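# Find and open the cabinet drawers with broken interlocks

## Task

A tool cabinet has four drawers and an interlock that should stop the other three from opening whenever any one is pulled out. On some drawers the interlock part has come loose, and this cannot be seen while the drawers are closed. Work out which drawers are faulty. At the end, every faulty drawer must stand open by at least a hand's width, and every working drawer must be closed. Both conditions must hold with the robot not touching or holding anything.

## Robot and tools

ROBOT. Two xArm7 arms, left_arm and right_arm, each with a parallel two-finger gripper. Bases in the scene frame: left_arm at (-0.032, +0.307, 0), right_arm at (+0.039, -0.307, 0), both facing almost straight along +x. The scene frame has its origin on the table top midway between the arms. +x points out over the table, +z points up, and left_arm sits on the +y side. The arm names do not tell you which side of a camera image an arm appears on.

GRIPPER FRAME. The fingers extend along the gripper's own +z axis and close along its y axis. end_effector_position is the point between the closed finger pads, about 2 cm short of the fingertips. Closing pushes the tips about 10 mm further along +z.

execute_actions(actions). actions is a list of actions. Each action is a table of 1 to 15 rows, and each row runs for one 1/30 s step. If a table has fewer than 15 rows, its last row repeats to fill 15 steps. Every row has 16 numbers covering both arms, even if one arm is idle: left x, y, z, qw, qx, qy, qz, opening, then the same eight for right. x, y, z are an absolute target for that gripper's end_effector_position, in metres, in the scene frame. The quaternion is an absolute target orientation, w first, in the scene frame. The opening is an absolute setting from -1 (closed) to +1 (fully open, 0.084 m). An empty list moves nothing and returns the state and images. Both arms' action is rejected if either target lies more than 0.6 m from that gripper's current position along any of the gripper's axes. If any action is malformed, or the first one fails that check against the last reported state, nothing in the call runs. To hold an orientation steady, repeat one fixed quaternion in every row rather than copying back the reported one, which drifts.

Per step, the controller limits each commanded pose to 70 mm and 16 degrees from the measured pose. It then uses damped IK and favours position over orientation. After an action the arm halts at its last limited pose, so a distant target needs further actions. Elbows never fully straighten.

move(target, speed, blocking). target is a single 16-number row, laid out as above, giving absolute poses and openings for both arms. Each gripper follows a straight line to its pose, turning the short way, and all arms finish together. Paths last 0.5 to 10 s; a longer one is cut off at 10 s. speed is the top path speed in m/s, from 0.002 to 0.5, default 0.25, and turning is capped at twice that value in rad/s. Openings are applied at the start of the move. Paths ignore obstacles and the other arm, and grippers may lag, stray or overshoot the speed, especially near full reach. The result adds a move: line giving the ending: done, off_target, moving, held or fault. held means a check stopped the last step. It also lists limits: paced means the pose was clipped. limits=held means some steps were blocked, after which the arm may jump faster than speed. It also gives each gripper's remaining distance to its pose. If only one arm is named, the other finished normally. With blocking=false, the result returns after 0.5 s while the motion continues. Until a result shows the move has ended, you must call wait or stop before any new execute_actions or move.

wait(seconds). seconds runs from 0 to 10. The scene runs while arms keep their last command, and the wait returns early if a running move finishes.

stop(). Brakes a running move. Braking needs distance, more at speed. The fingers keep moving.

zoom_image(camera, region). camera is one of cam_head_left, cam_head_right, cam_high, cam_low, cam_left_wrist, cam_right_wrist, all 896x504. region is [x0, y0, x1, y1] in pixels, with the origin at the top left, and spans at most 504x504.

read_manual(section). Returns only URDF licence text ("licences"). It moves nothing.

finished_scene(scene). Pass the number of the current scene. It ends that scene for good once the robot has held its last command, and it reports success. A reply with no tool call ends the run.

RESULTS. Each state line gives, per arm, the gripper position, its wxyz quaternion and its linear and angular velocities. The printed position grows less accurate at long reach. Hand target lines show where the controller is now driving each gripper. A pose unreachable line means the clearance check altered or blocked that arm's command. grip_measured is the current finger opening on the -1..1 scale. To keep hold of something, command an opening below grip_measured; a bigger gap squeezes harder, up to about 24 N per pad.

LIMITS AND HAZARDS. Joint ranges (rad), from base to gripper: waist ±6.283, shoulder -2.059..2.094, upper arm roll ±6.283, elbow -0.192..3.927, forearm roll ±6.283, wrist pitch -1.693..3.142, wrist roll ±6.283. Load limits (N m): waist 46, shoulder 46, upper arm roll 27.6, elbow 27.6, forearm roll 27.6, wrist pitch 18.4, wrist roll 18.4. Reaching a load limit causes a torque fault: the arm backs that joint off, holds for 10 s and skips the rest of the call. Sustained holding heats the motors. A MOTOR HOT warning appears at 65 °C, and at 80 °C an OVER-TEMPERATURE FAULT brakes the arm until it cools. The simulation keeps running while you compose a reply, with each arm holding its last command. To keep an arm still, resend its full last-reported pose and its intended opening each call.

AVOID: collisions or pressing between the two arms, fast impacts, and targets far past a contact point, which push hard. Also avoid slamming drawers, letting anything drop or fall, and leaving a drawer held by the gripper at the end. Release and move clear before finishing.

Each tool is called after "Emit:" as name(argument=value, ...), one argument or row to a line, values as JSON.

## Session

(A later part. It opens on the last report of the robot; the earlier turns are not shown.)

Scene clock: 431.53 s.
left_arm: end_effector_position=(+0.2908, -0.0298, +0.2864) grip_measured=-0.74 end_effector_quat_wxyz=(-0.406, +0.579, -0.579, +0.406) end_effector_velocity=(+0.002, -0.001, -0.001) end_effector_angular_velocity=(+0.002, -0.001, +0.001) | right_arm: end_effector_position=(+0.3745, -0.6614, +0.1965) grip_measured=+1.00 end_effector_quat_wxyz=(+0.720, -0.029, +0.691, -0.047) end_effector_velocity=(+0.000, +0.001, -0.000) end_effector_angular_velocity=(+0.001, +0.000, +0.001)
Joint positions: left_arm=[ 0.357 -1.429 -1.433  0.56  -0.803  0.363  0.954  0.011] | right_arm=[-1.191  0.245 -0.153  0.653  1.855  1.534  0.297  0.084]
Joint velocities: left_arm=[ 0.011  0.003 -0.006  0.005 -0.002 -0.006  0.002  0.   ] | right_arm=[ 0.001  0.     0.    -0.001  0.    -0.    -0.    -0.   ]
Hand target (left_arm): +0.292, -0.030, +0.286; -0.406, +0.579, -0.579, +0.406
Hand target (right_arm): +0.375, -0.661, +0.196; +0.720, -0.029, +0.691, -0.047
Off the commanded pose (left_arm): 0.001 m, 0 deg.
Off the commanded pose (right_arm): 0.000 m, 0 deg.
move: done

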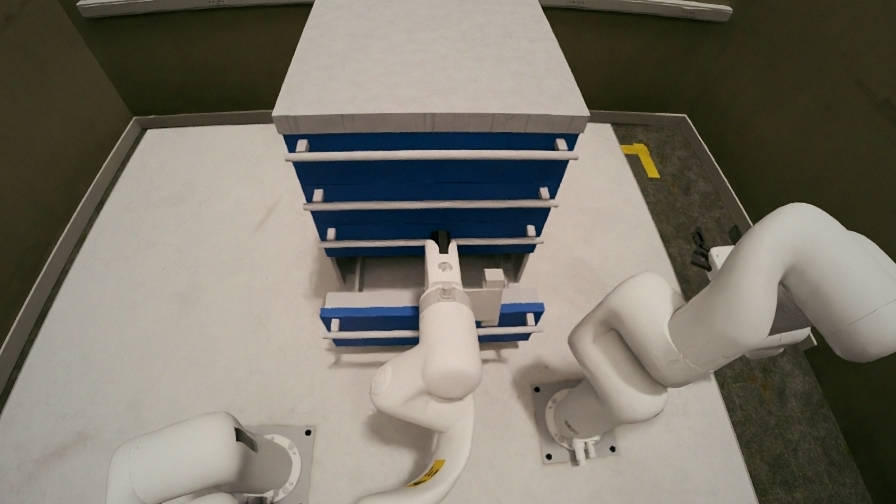

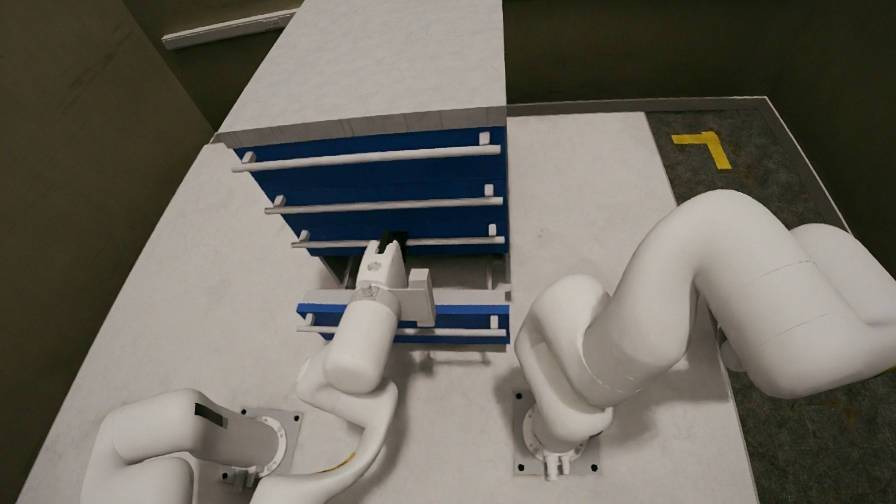

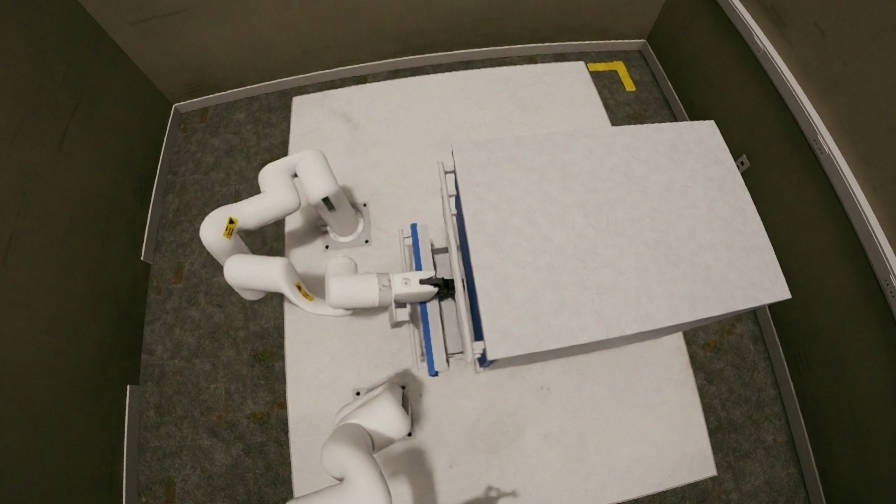

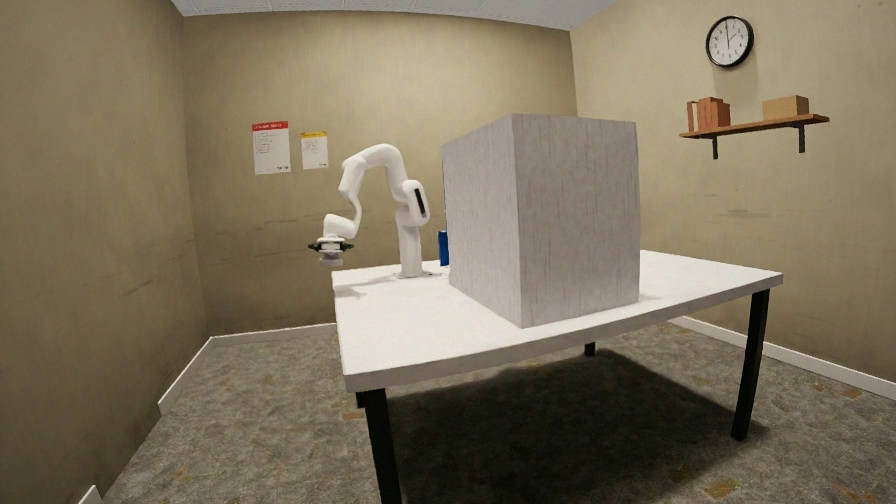

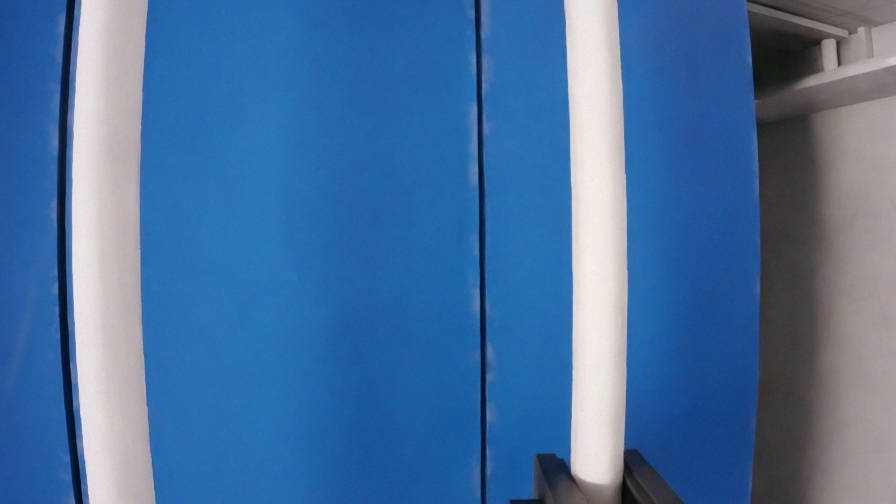

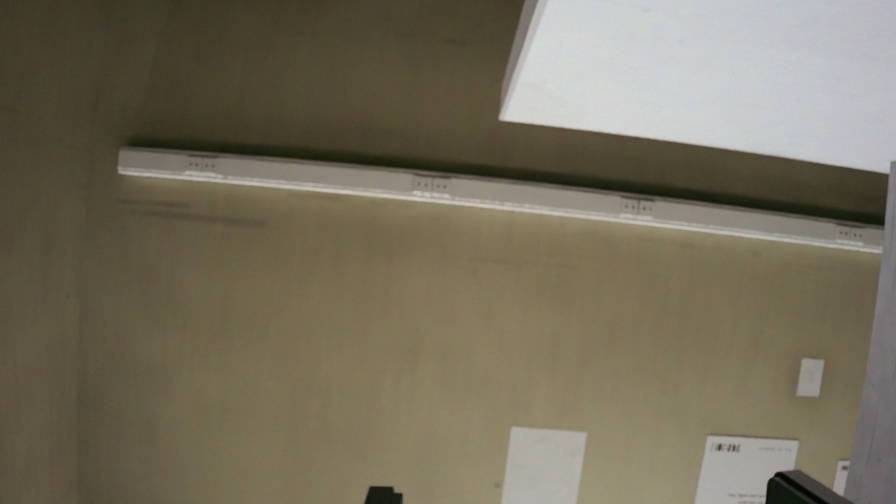

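Emit:
move(
  target=[0.256,-0.03,0.2995,0.4056,-0.5792,0.5792,-0.4056,0.0,0.3745,-0.6614,0.1965,0.72,-0.029,0.691,-0.047,1],
  speed=0.06,
)

Emit:
move(
  target=[0.256,-0.03,0.3985,0.4056,-0.5792,0.5792,-0.4056,0.0,0.3745,-0.6614,0.1965,0.72,-0.029,0.691,-0.047,1],
  speed=0.15,
)

Emit:
move(
  target=[0.291,-0.03,0.3858,0.4056,-0.5792,0.5792,-0.4056,0.0,0.3745,-0.6614,0.1965,0.72,-0.029,0.691,-0.047,1],
  speed=0.08,
)

Emit:
move(
  target=[0.291,-0.03,0.3858,0.4056,-0.5792,0.5792,-0.4056,-1,0.3745,-0.6614,0.1965,0.72,-0.029,0.691,-0.047,1],
  speed=0.08,
)

Emit:
move(
  target=[0.165,-0.03,0.3858,0.4056,-0.5792,0.5792,-0.4056,-1,0.3745,-0.6614,0.1965,0.72,-0.029,0.691,-0.047,1],
  speed=0.08,
)

Emit:
zoom_image(
  camera="cam_head_right",
  region=[440,160,540,260],
)

Scene clock: 450.50 s.
left_arm: end_effector_position=(+0.2564, -0.0298, +0.2994) grip_measured=-0.01 end_effector_quat_wxyz=(-0.406, +0.579, -0.579, +0.405) end_effector_velocity=(+0.000, +0.001, -0.000) end_effector_angular_velocity=(+0.001, +0.001, +0.003) | right_arm: end_effector_position=(+0.3745, -0.6614, +0.1965) grip_measured=+1.00 end_effector_quat_wxyz=(+0.720, -0.029, +0.691, -0.047) end_effector_velocity=(+0.000, +0.000, -0.000) end_effector_angular_velocity=(+0.000, +0.000, +0.001)
Joint positions: left_arm=[ 0.242 -1.509 -1.367  0.541 -0.747  0.496  0.908  0.044] | right_arm=[-1.191  0.245 -0.153  0.653  1.855  1.534  0.297  0.084]
Joint velocities: left_arm=[ 0.    -0.001  0.    -0.001  0.001  0.003 -0.001  0.   ] | right_arm=[ 0.001 -0.    -0.    -0.    -0.    -0.    -0.     0.   ]
Hand target (left_arm): +0.256, -0.030, +0.299; -0.405, +0.579, -0.579, +0.406
Hand target (right_arm): +0.374, -0.661, +0.197; +0.720, -0.029, +0.691, -0.047
Off the commanded pose (left_arm): 0.000 m, 0 deg.
Off the commanded pose (right_arm): 0.000 m, 0 deg.
move: done

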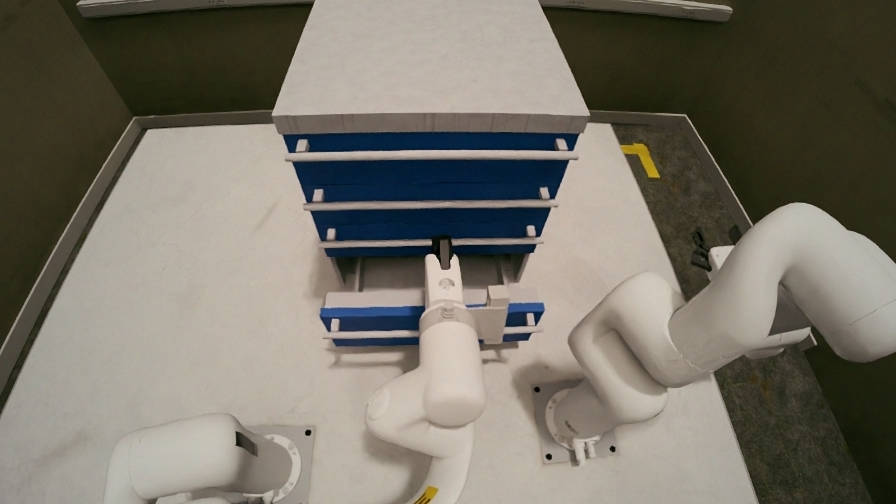

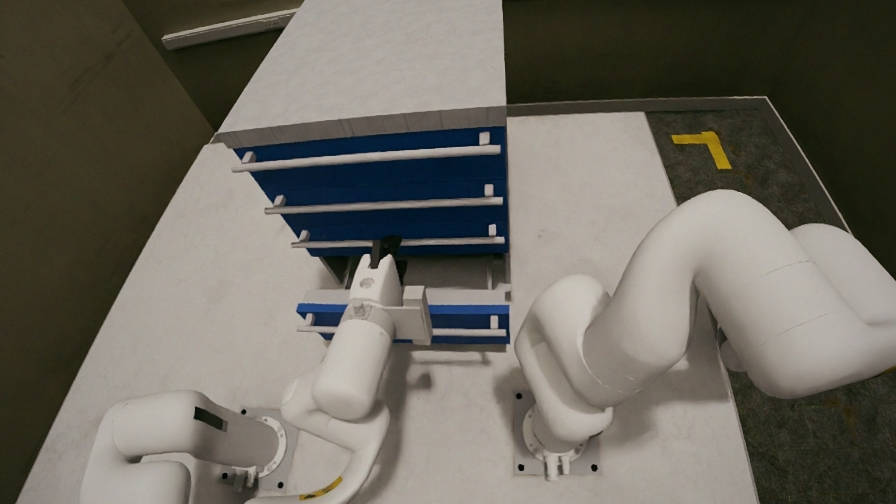

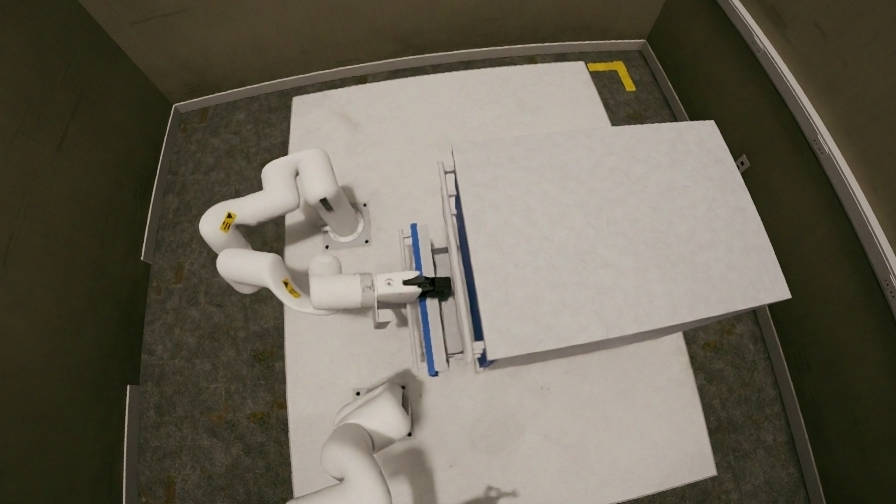

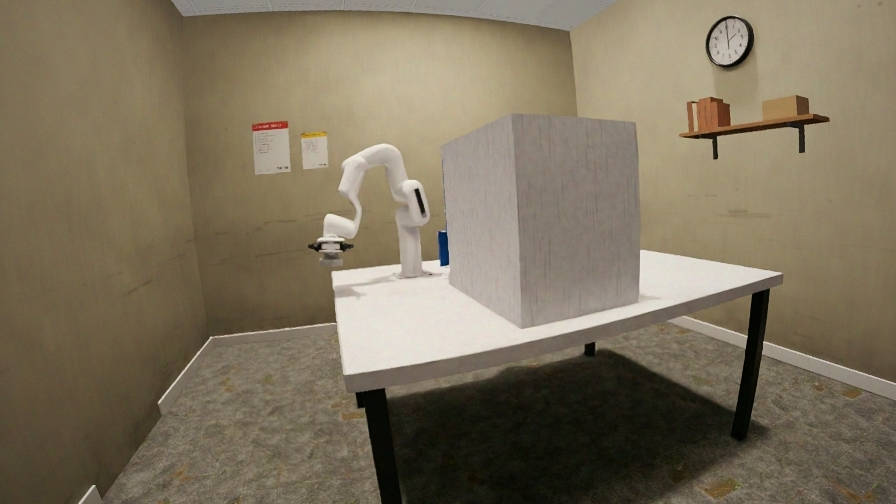

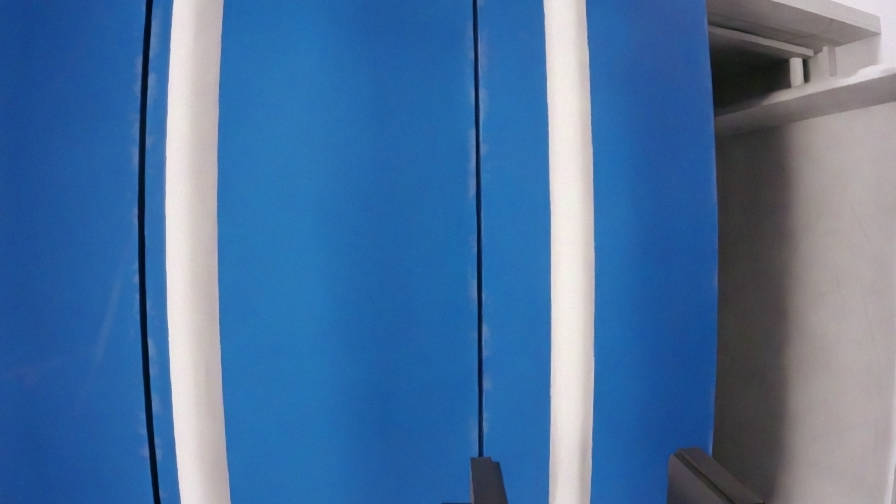

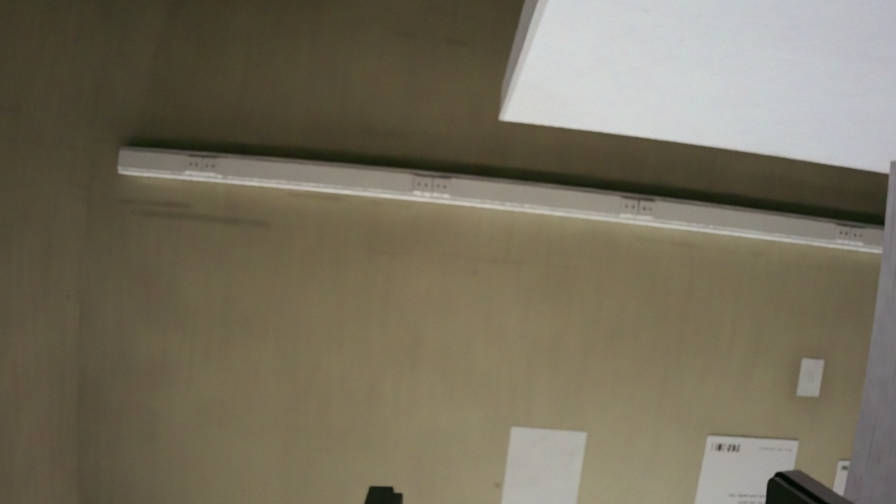

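Scene clock: 451.50 s.
left_arm: end_effector_position=(+0.2560, -0.0305, +0.3974) grip_measured=-0.01 end_effector_quat_wxyz=(-0.405, +0.579, -0.580, +0.405) end_effector_velocity=(-0.000, -0.000, +0.002) end_effector_angular_velocity=(-0.001, -0.001, -0.001) | right_arm: end_effector_position=(+0.3745, -0.6614, +0.1965) grip_measured=+1.00 end_effector_quat_wxyz=(+0.720, -0.029, +0.691, -0.047) end_effector_velocity=(-0.000, -0.000, +0.001) end_effector_angular_velocity=(-0.001, -0.002, -0.000)
Joint positions: left_arm=[ 0.307 -1.458 -1.104  0.682 -0.615  0.627  1.031  0.044] | right_arm=[-1.191  0.245 -0.153  0.653  1.855  1.534  0.297  0.084]
Joint velocities: left_arm=[0.001 0.    0.004 0.003 0.001 0.002 0.001 0.   ] | right_arm=[-0.001 -0.    -0.     0.    -0.     0.002 -0.     0.   ]
Hand target (left_arm): +0.256, -0.031, +0.398; -0.405, +0.579, -0.580, +0.406
Hand target (right_arm): +0.374, -0.661, +0.196; +0.720, -0.029, +0.691, -0.047
Off the commanded pose (left_arm): 0.001 m, 0 deg.
Off the commanded pose (right_arm): 0.000 m, 0 deg.
move: done

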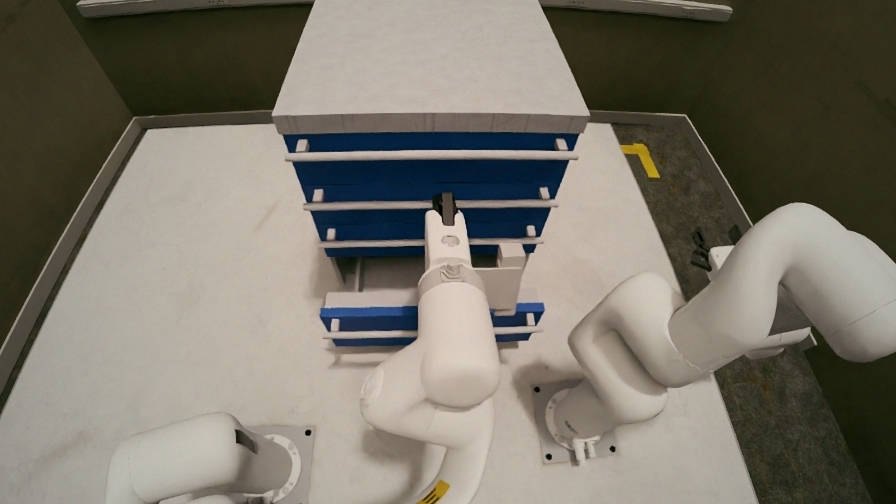

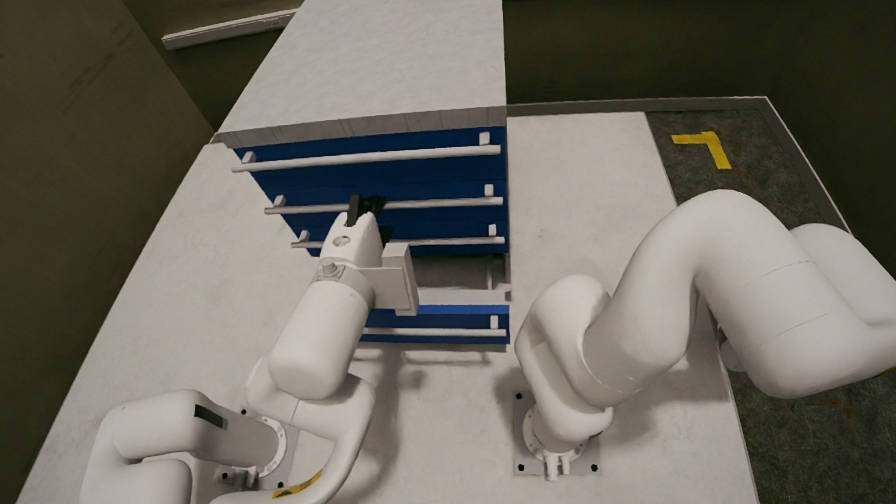

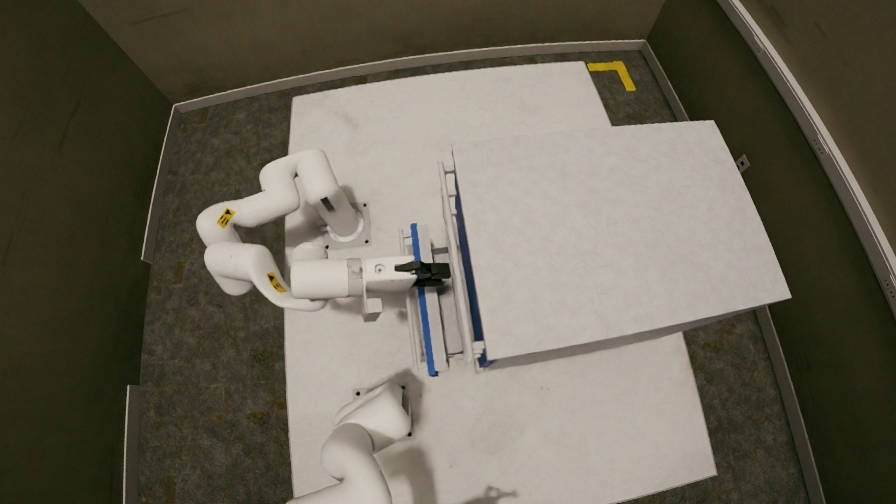

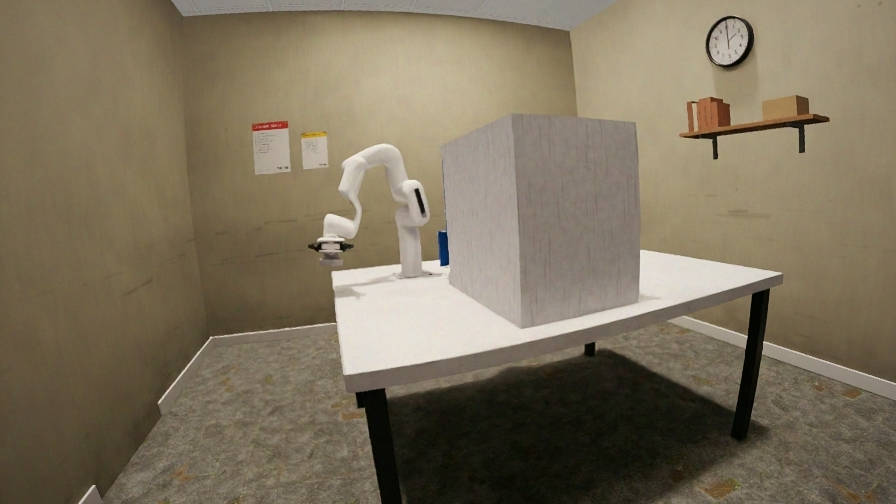

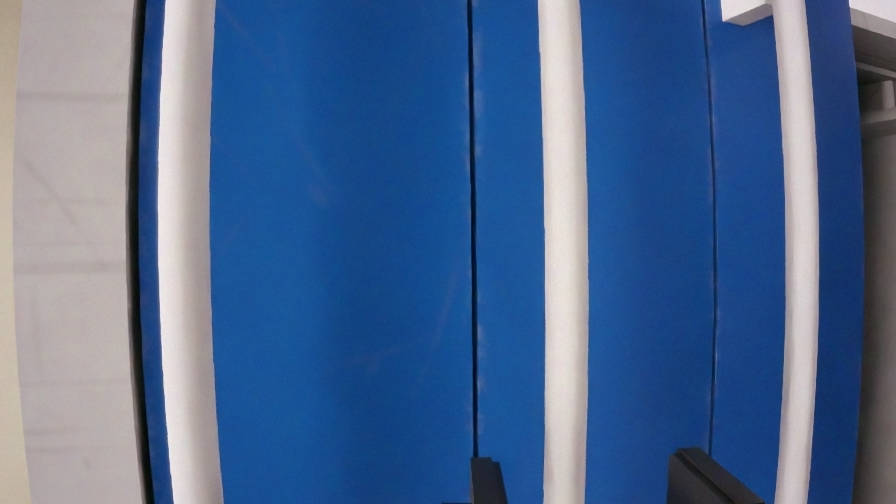

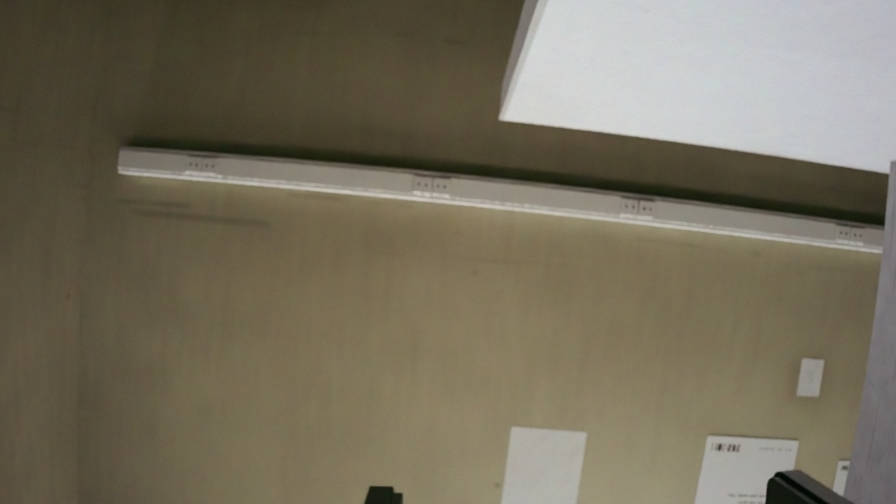

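Scene clock: 452.27 s.
left_arm: end_effector_position=(+0.2906, -0.0302, +0.3860) grip_measured=-0.01 end_effector_quat_wxyz=(-0.406, +0.579, -0.579, +0.406) end_effector_velocity=(-0.001, -0.002, +0.000) end_effector_angular_velocity=(+0.001, -0.003, -0.005) | right_arm: end_effector_position=(+0.3745, -0.6614, +0.1965) grip_measured=+1.00 end_effector_quat_wxyz=(+0.720, -0.029, +0.691, -0.047) end_effector_velocity=(-0.000, -0.000, -0.000) end_effector_angular_velocity=(+0.001, -0.000, -0.001)
Joint positions: left_arm=[ 0.389 -1.387 -1.162  0.684 -0.657  0.513  1.061  0.044] | right_arm=[-1.191  0.245 -0.153  0.653  1.855  1.534  0.297  0.084]
Joint velocities: left_arm=[-0.001  0.    -0.002  0.001 -0.001 -0.004  0.001 -0.   ] | right_arm=[-0.001  0.     0.    -0.001 -0.     0.     0.    -0.   ]
Hand target (left_arm): +0.291, -0.030, +0.386; -0.406, +0.579, -0.579, +0.406
Hand target (right_arm): +0.374, -0.661, +0.196; +0.720, -0.029, +0.691, -0.047
Off the commanded pose (left_arm): 0.001 m, 0 deg.
Off the commanded pose (right_arm): 0.000 m, 0 deg.
move: done

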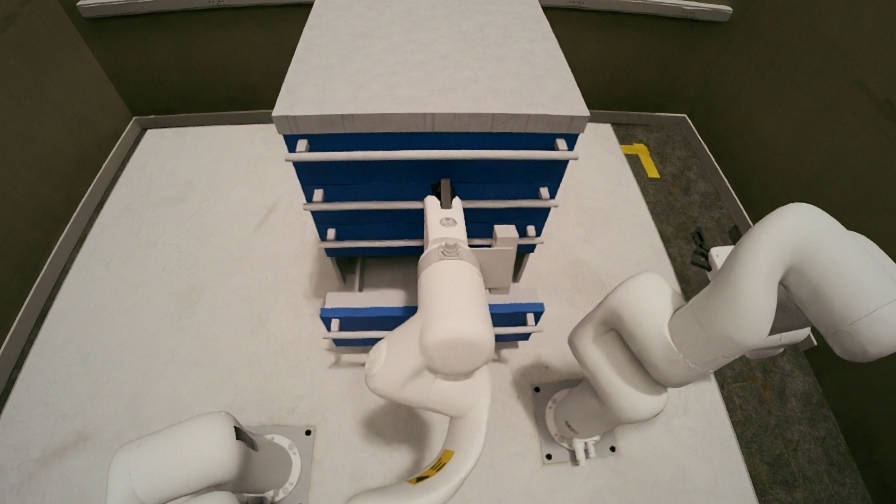

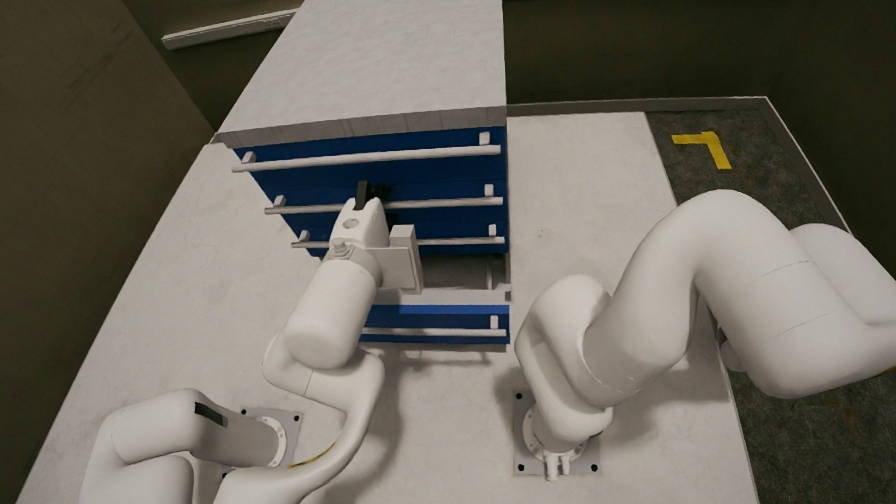

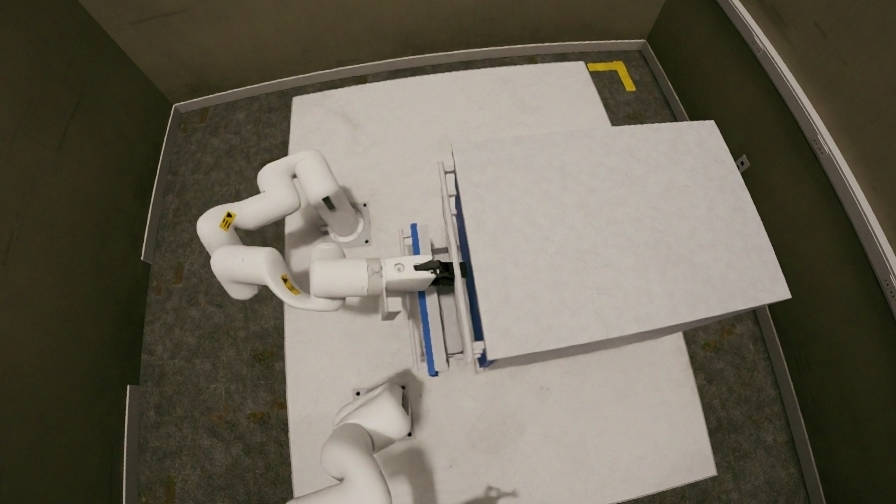

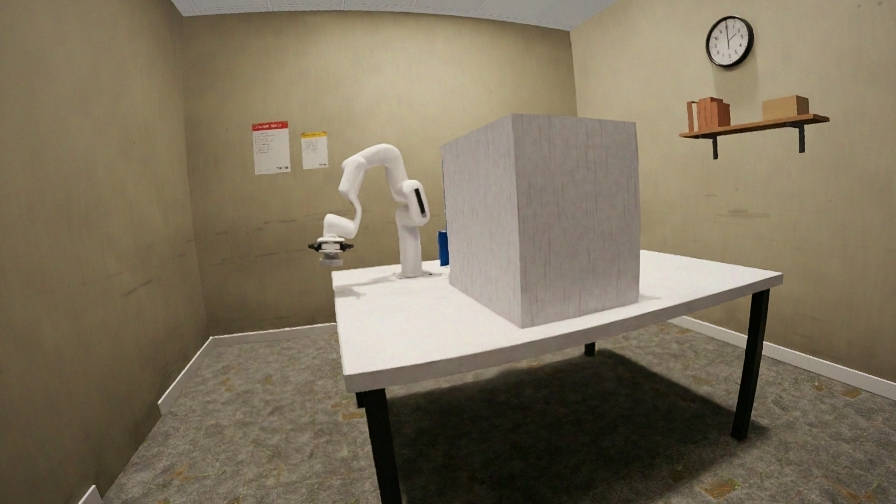

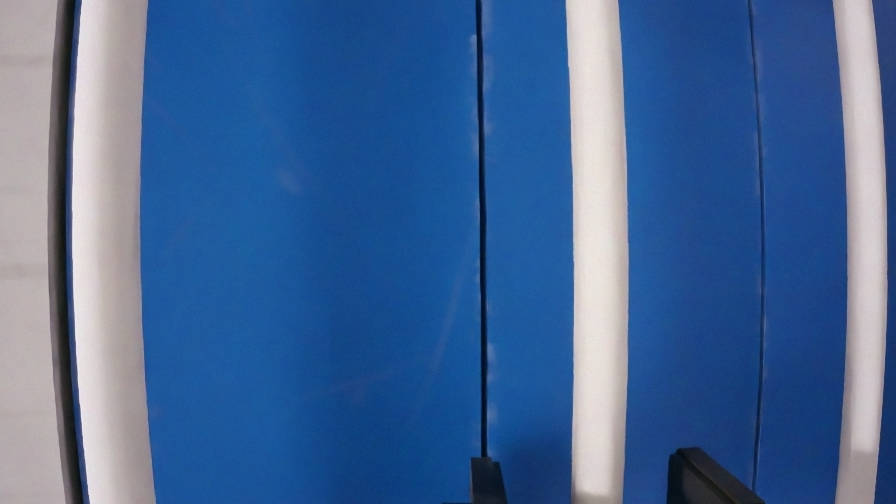

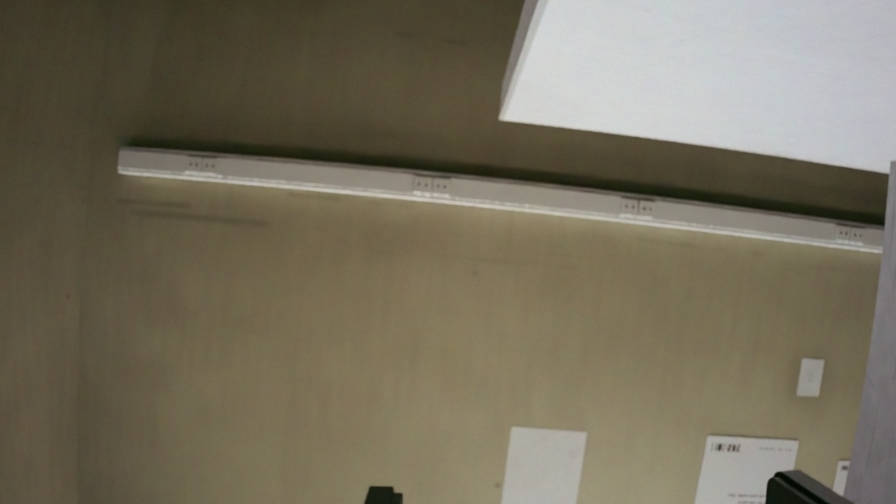

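Scene clock: 452.97 s.
left_arm: end_effector_position=(+0.2907, -0.0303, +0.3859) grip_measured=-0.74 end_effector_quat_wxyz=(-0.406, +0.579, -0.579, +0.406) end_effector_velocity=(+0.000, +0.000, +0.000) end_effector_angular_velocity=(+0.000, -0.000, +0.000) | right_arm: end_effector_position=(+0.3745, -0.6614, +0.1965) grip_measured=+1.00 end_effector_quat_wxyz=(+0.720, -0.029, +0.691, -0.047) end_effector_velocity=(-0.000, -0.000, -0.000) end_effector_angular_velocity=(+0.000, +0.001, -0.000)
Joint positions: left_arm=[ 0.389 -1.386 -1.163  0.684 -0.657  0.513  1.061  0.011] | right_arm=[-1.191  0.245 -0.153  0.653  1.855  1.534  0.297  0.084]
Joint velocities: left_arm=[ 0.001  0.    -0.     0.    -0.    -0.001  0.     0.   ] | right_arm=[-0.     0.     0.    -0.    -0.001 -0.001  0.     0.   ]
Hand target (left_arm): +0.291, -0.030, +0.386; -0.406, +0.579, -0.579, +0.406
Hand target (right_arm): +0.374, -0.661, +0.197; +0.720, -0.029, +0.691, -0.047
Off the commanded pose (left_arm): 0.000 m, 0 deg.
Off the commanded pose (right_arm): 0.000 m, 0 deg.
move: done

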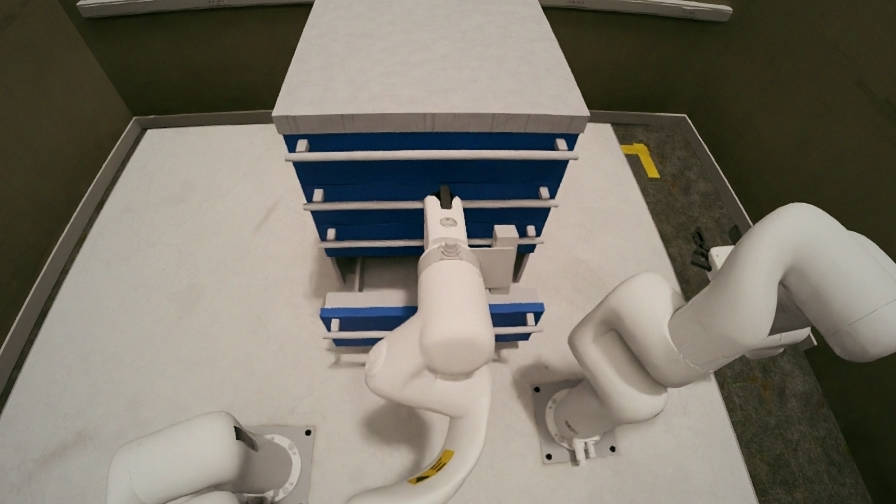

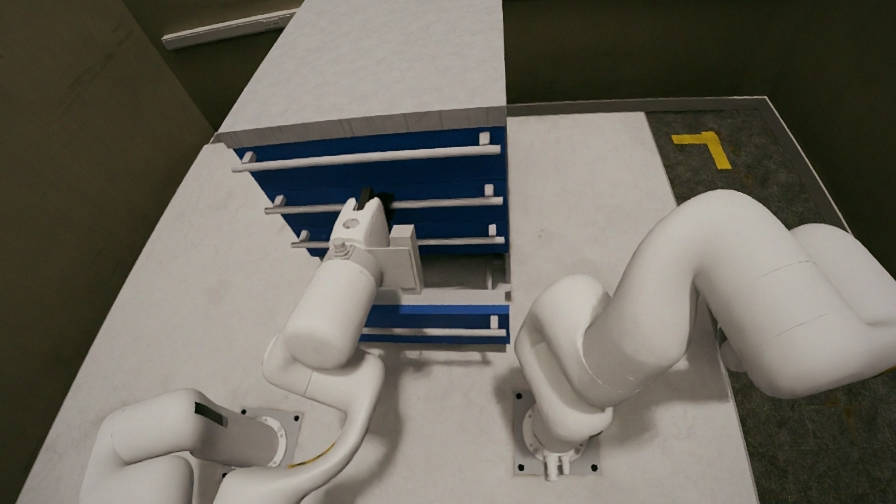

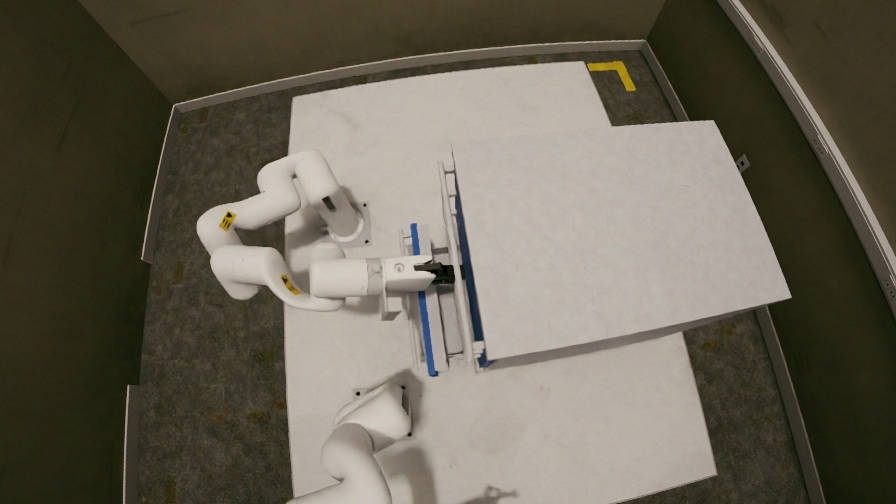

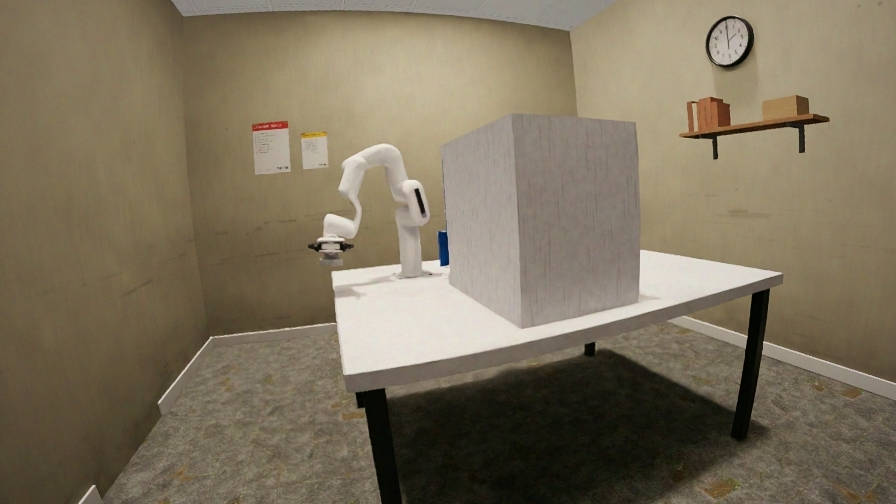

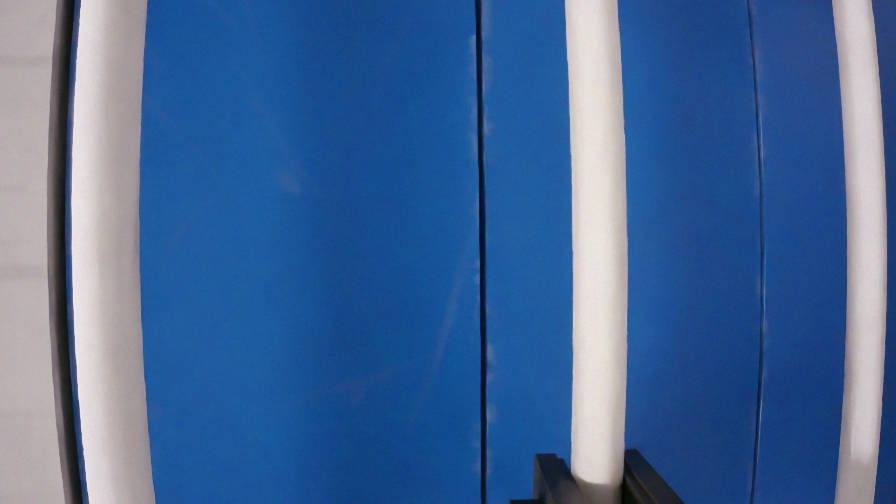

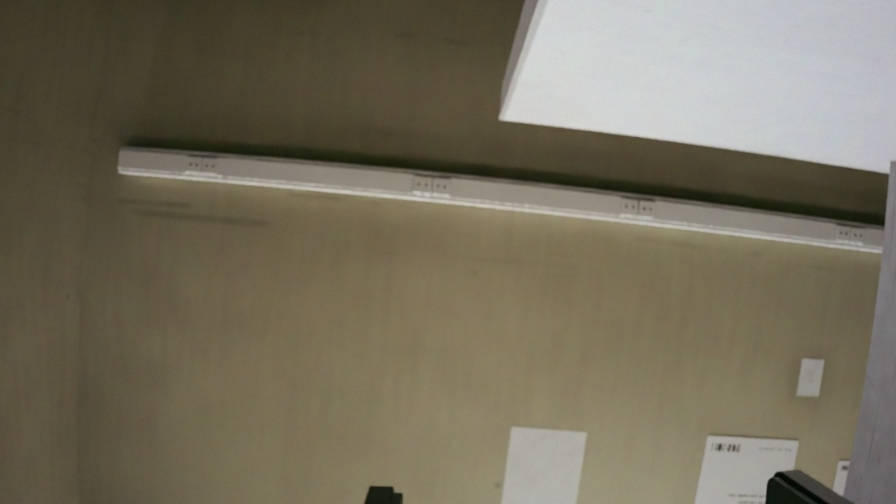

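Scene clock: 454.87 s.
left_arm: end_effector_position=(+0.1655, -0.0302, +0.3858) grip_measured=-0.74 end_effector_quat_wxyz=(-0.405, +0.579, -0.579, +0.406) end_effector_velocity=(-0.000, +0.000, +0.000) end_effector_angular_velocity=(-0.001, +0.000, +0.001) | right_arm: end_effector_position=(+0.3745, -0.6614, +0.1965) grip_measured=+1.00 end_effector_quat_wxyz=(+0.720, -0.029, +0.691, -0.047) end_effector_velocity=(+0.000, +0.000, -0.000) end_effector_angular_velocity=(-0.000, -0.000, +0.000)
Joint positions: left_arm=[ 0.087 -1.647 -1.073  0.659 -0.542  0.88   0.905  0.011] | right_arm=[-1.191  0.245 -0.153  0.653  1.855  1.534  0.297  0.084]
Joint velocities: left_arm=[ 0.    -0.     0.001  0.     0.     0.002 -0.001 -0.   ] | right_arm=[ 0.  0.  0. -0. -0.  0. -0.  0.]
Hand target (left_arm): +0.165, -0.030, +0.386; -0.405, +0.579, -0.579, +0.406
Hand target (right_arm): +0.374, -0.661, +0.196; +0.720, -0.029, +0.691, -0.047
Off the commanded pose (left_arm): 0.001 m, 0 deg.
Off the commanded pose (right_arm): 0.000 m, 0 deg.
move: done

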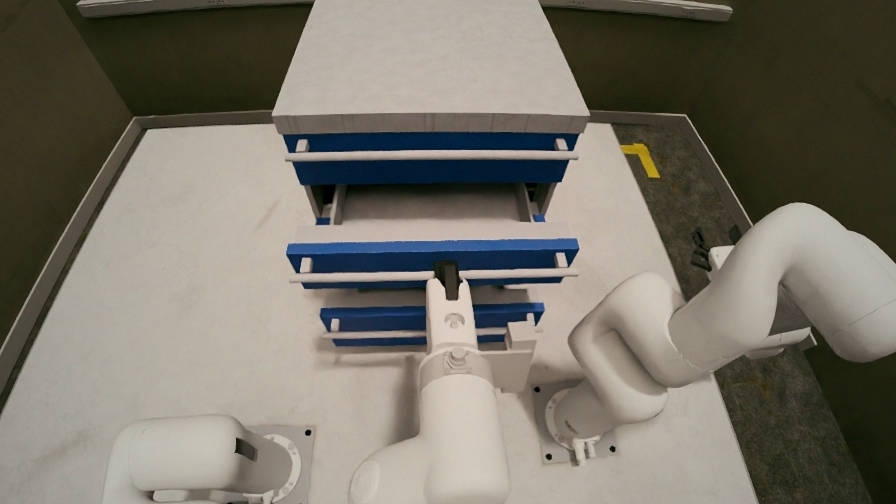

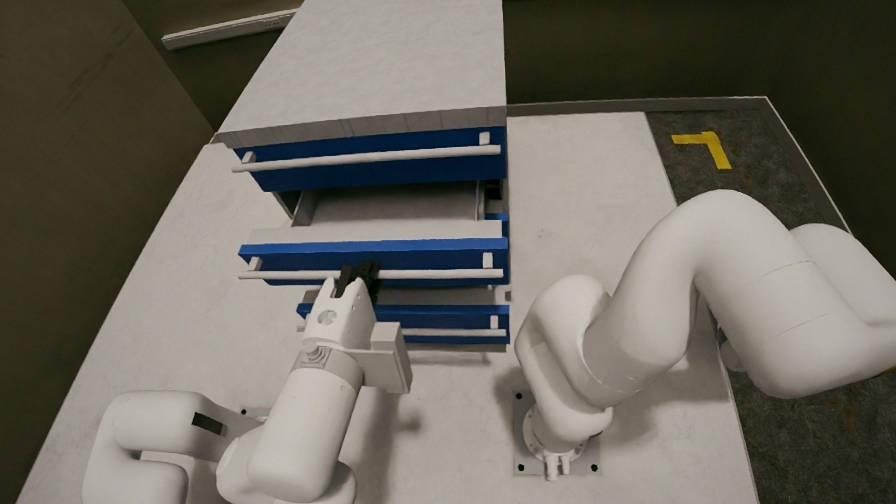

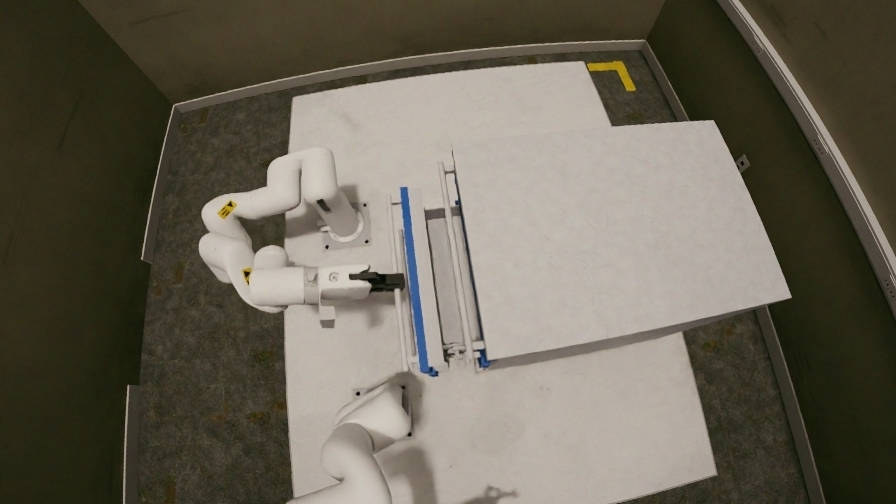

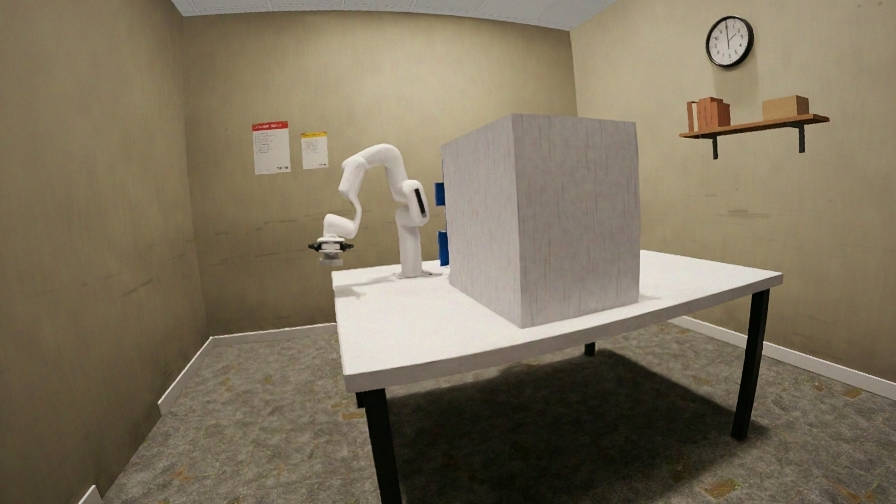

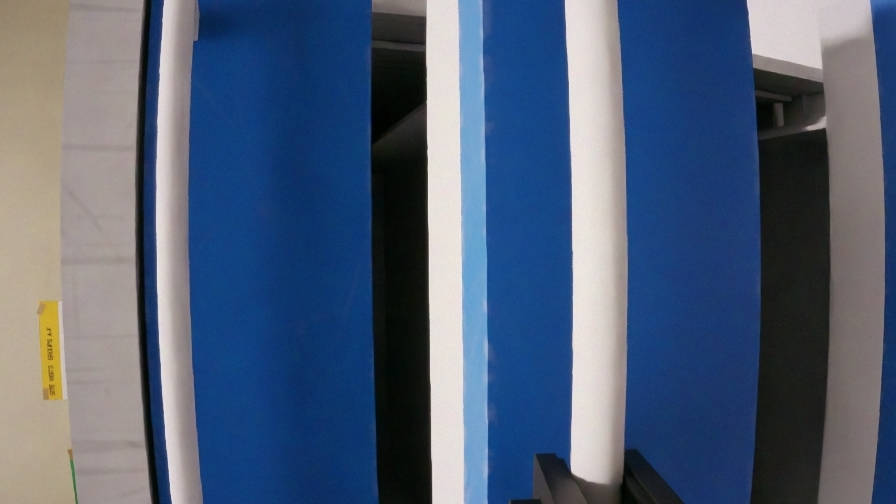

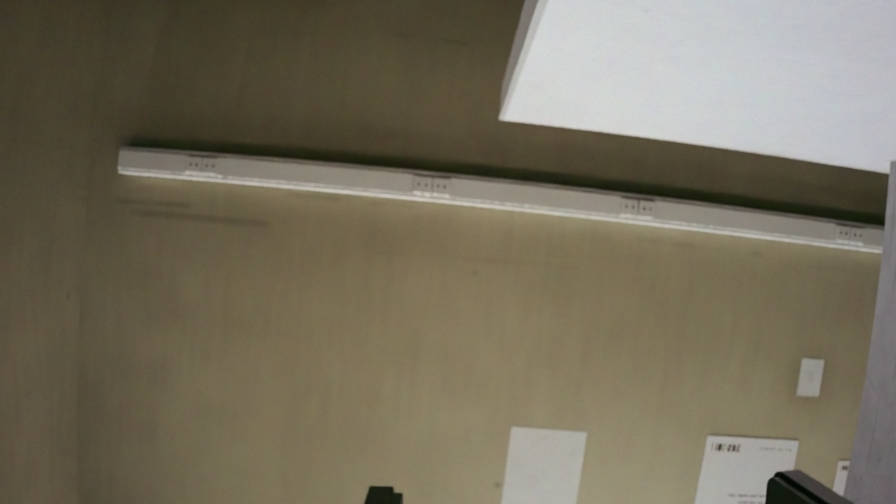

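Region (440, 160, 540, 260) of cam_head_right's 896x504 image, scaled by 5.040, with more detail than that image has.

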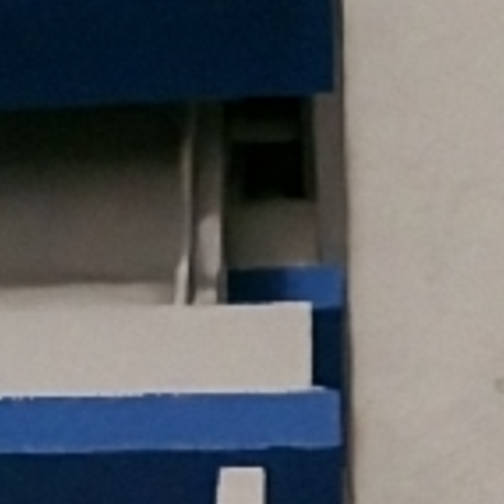

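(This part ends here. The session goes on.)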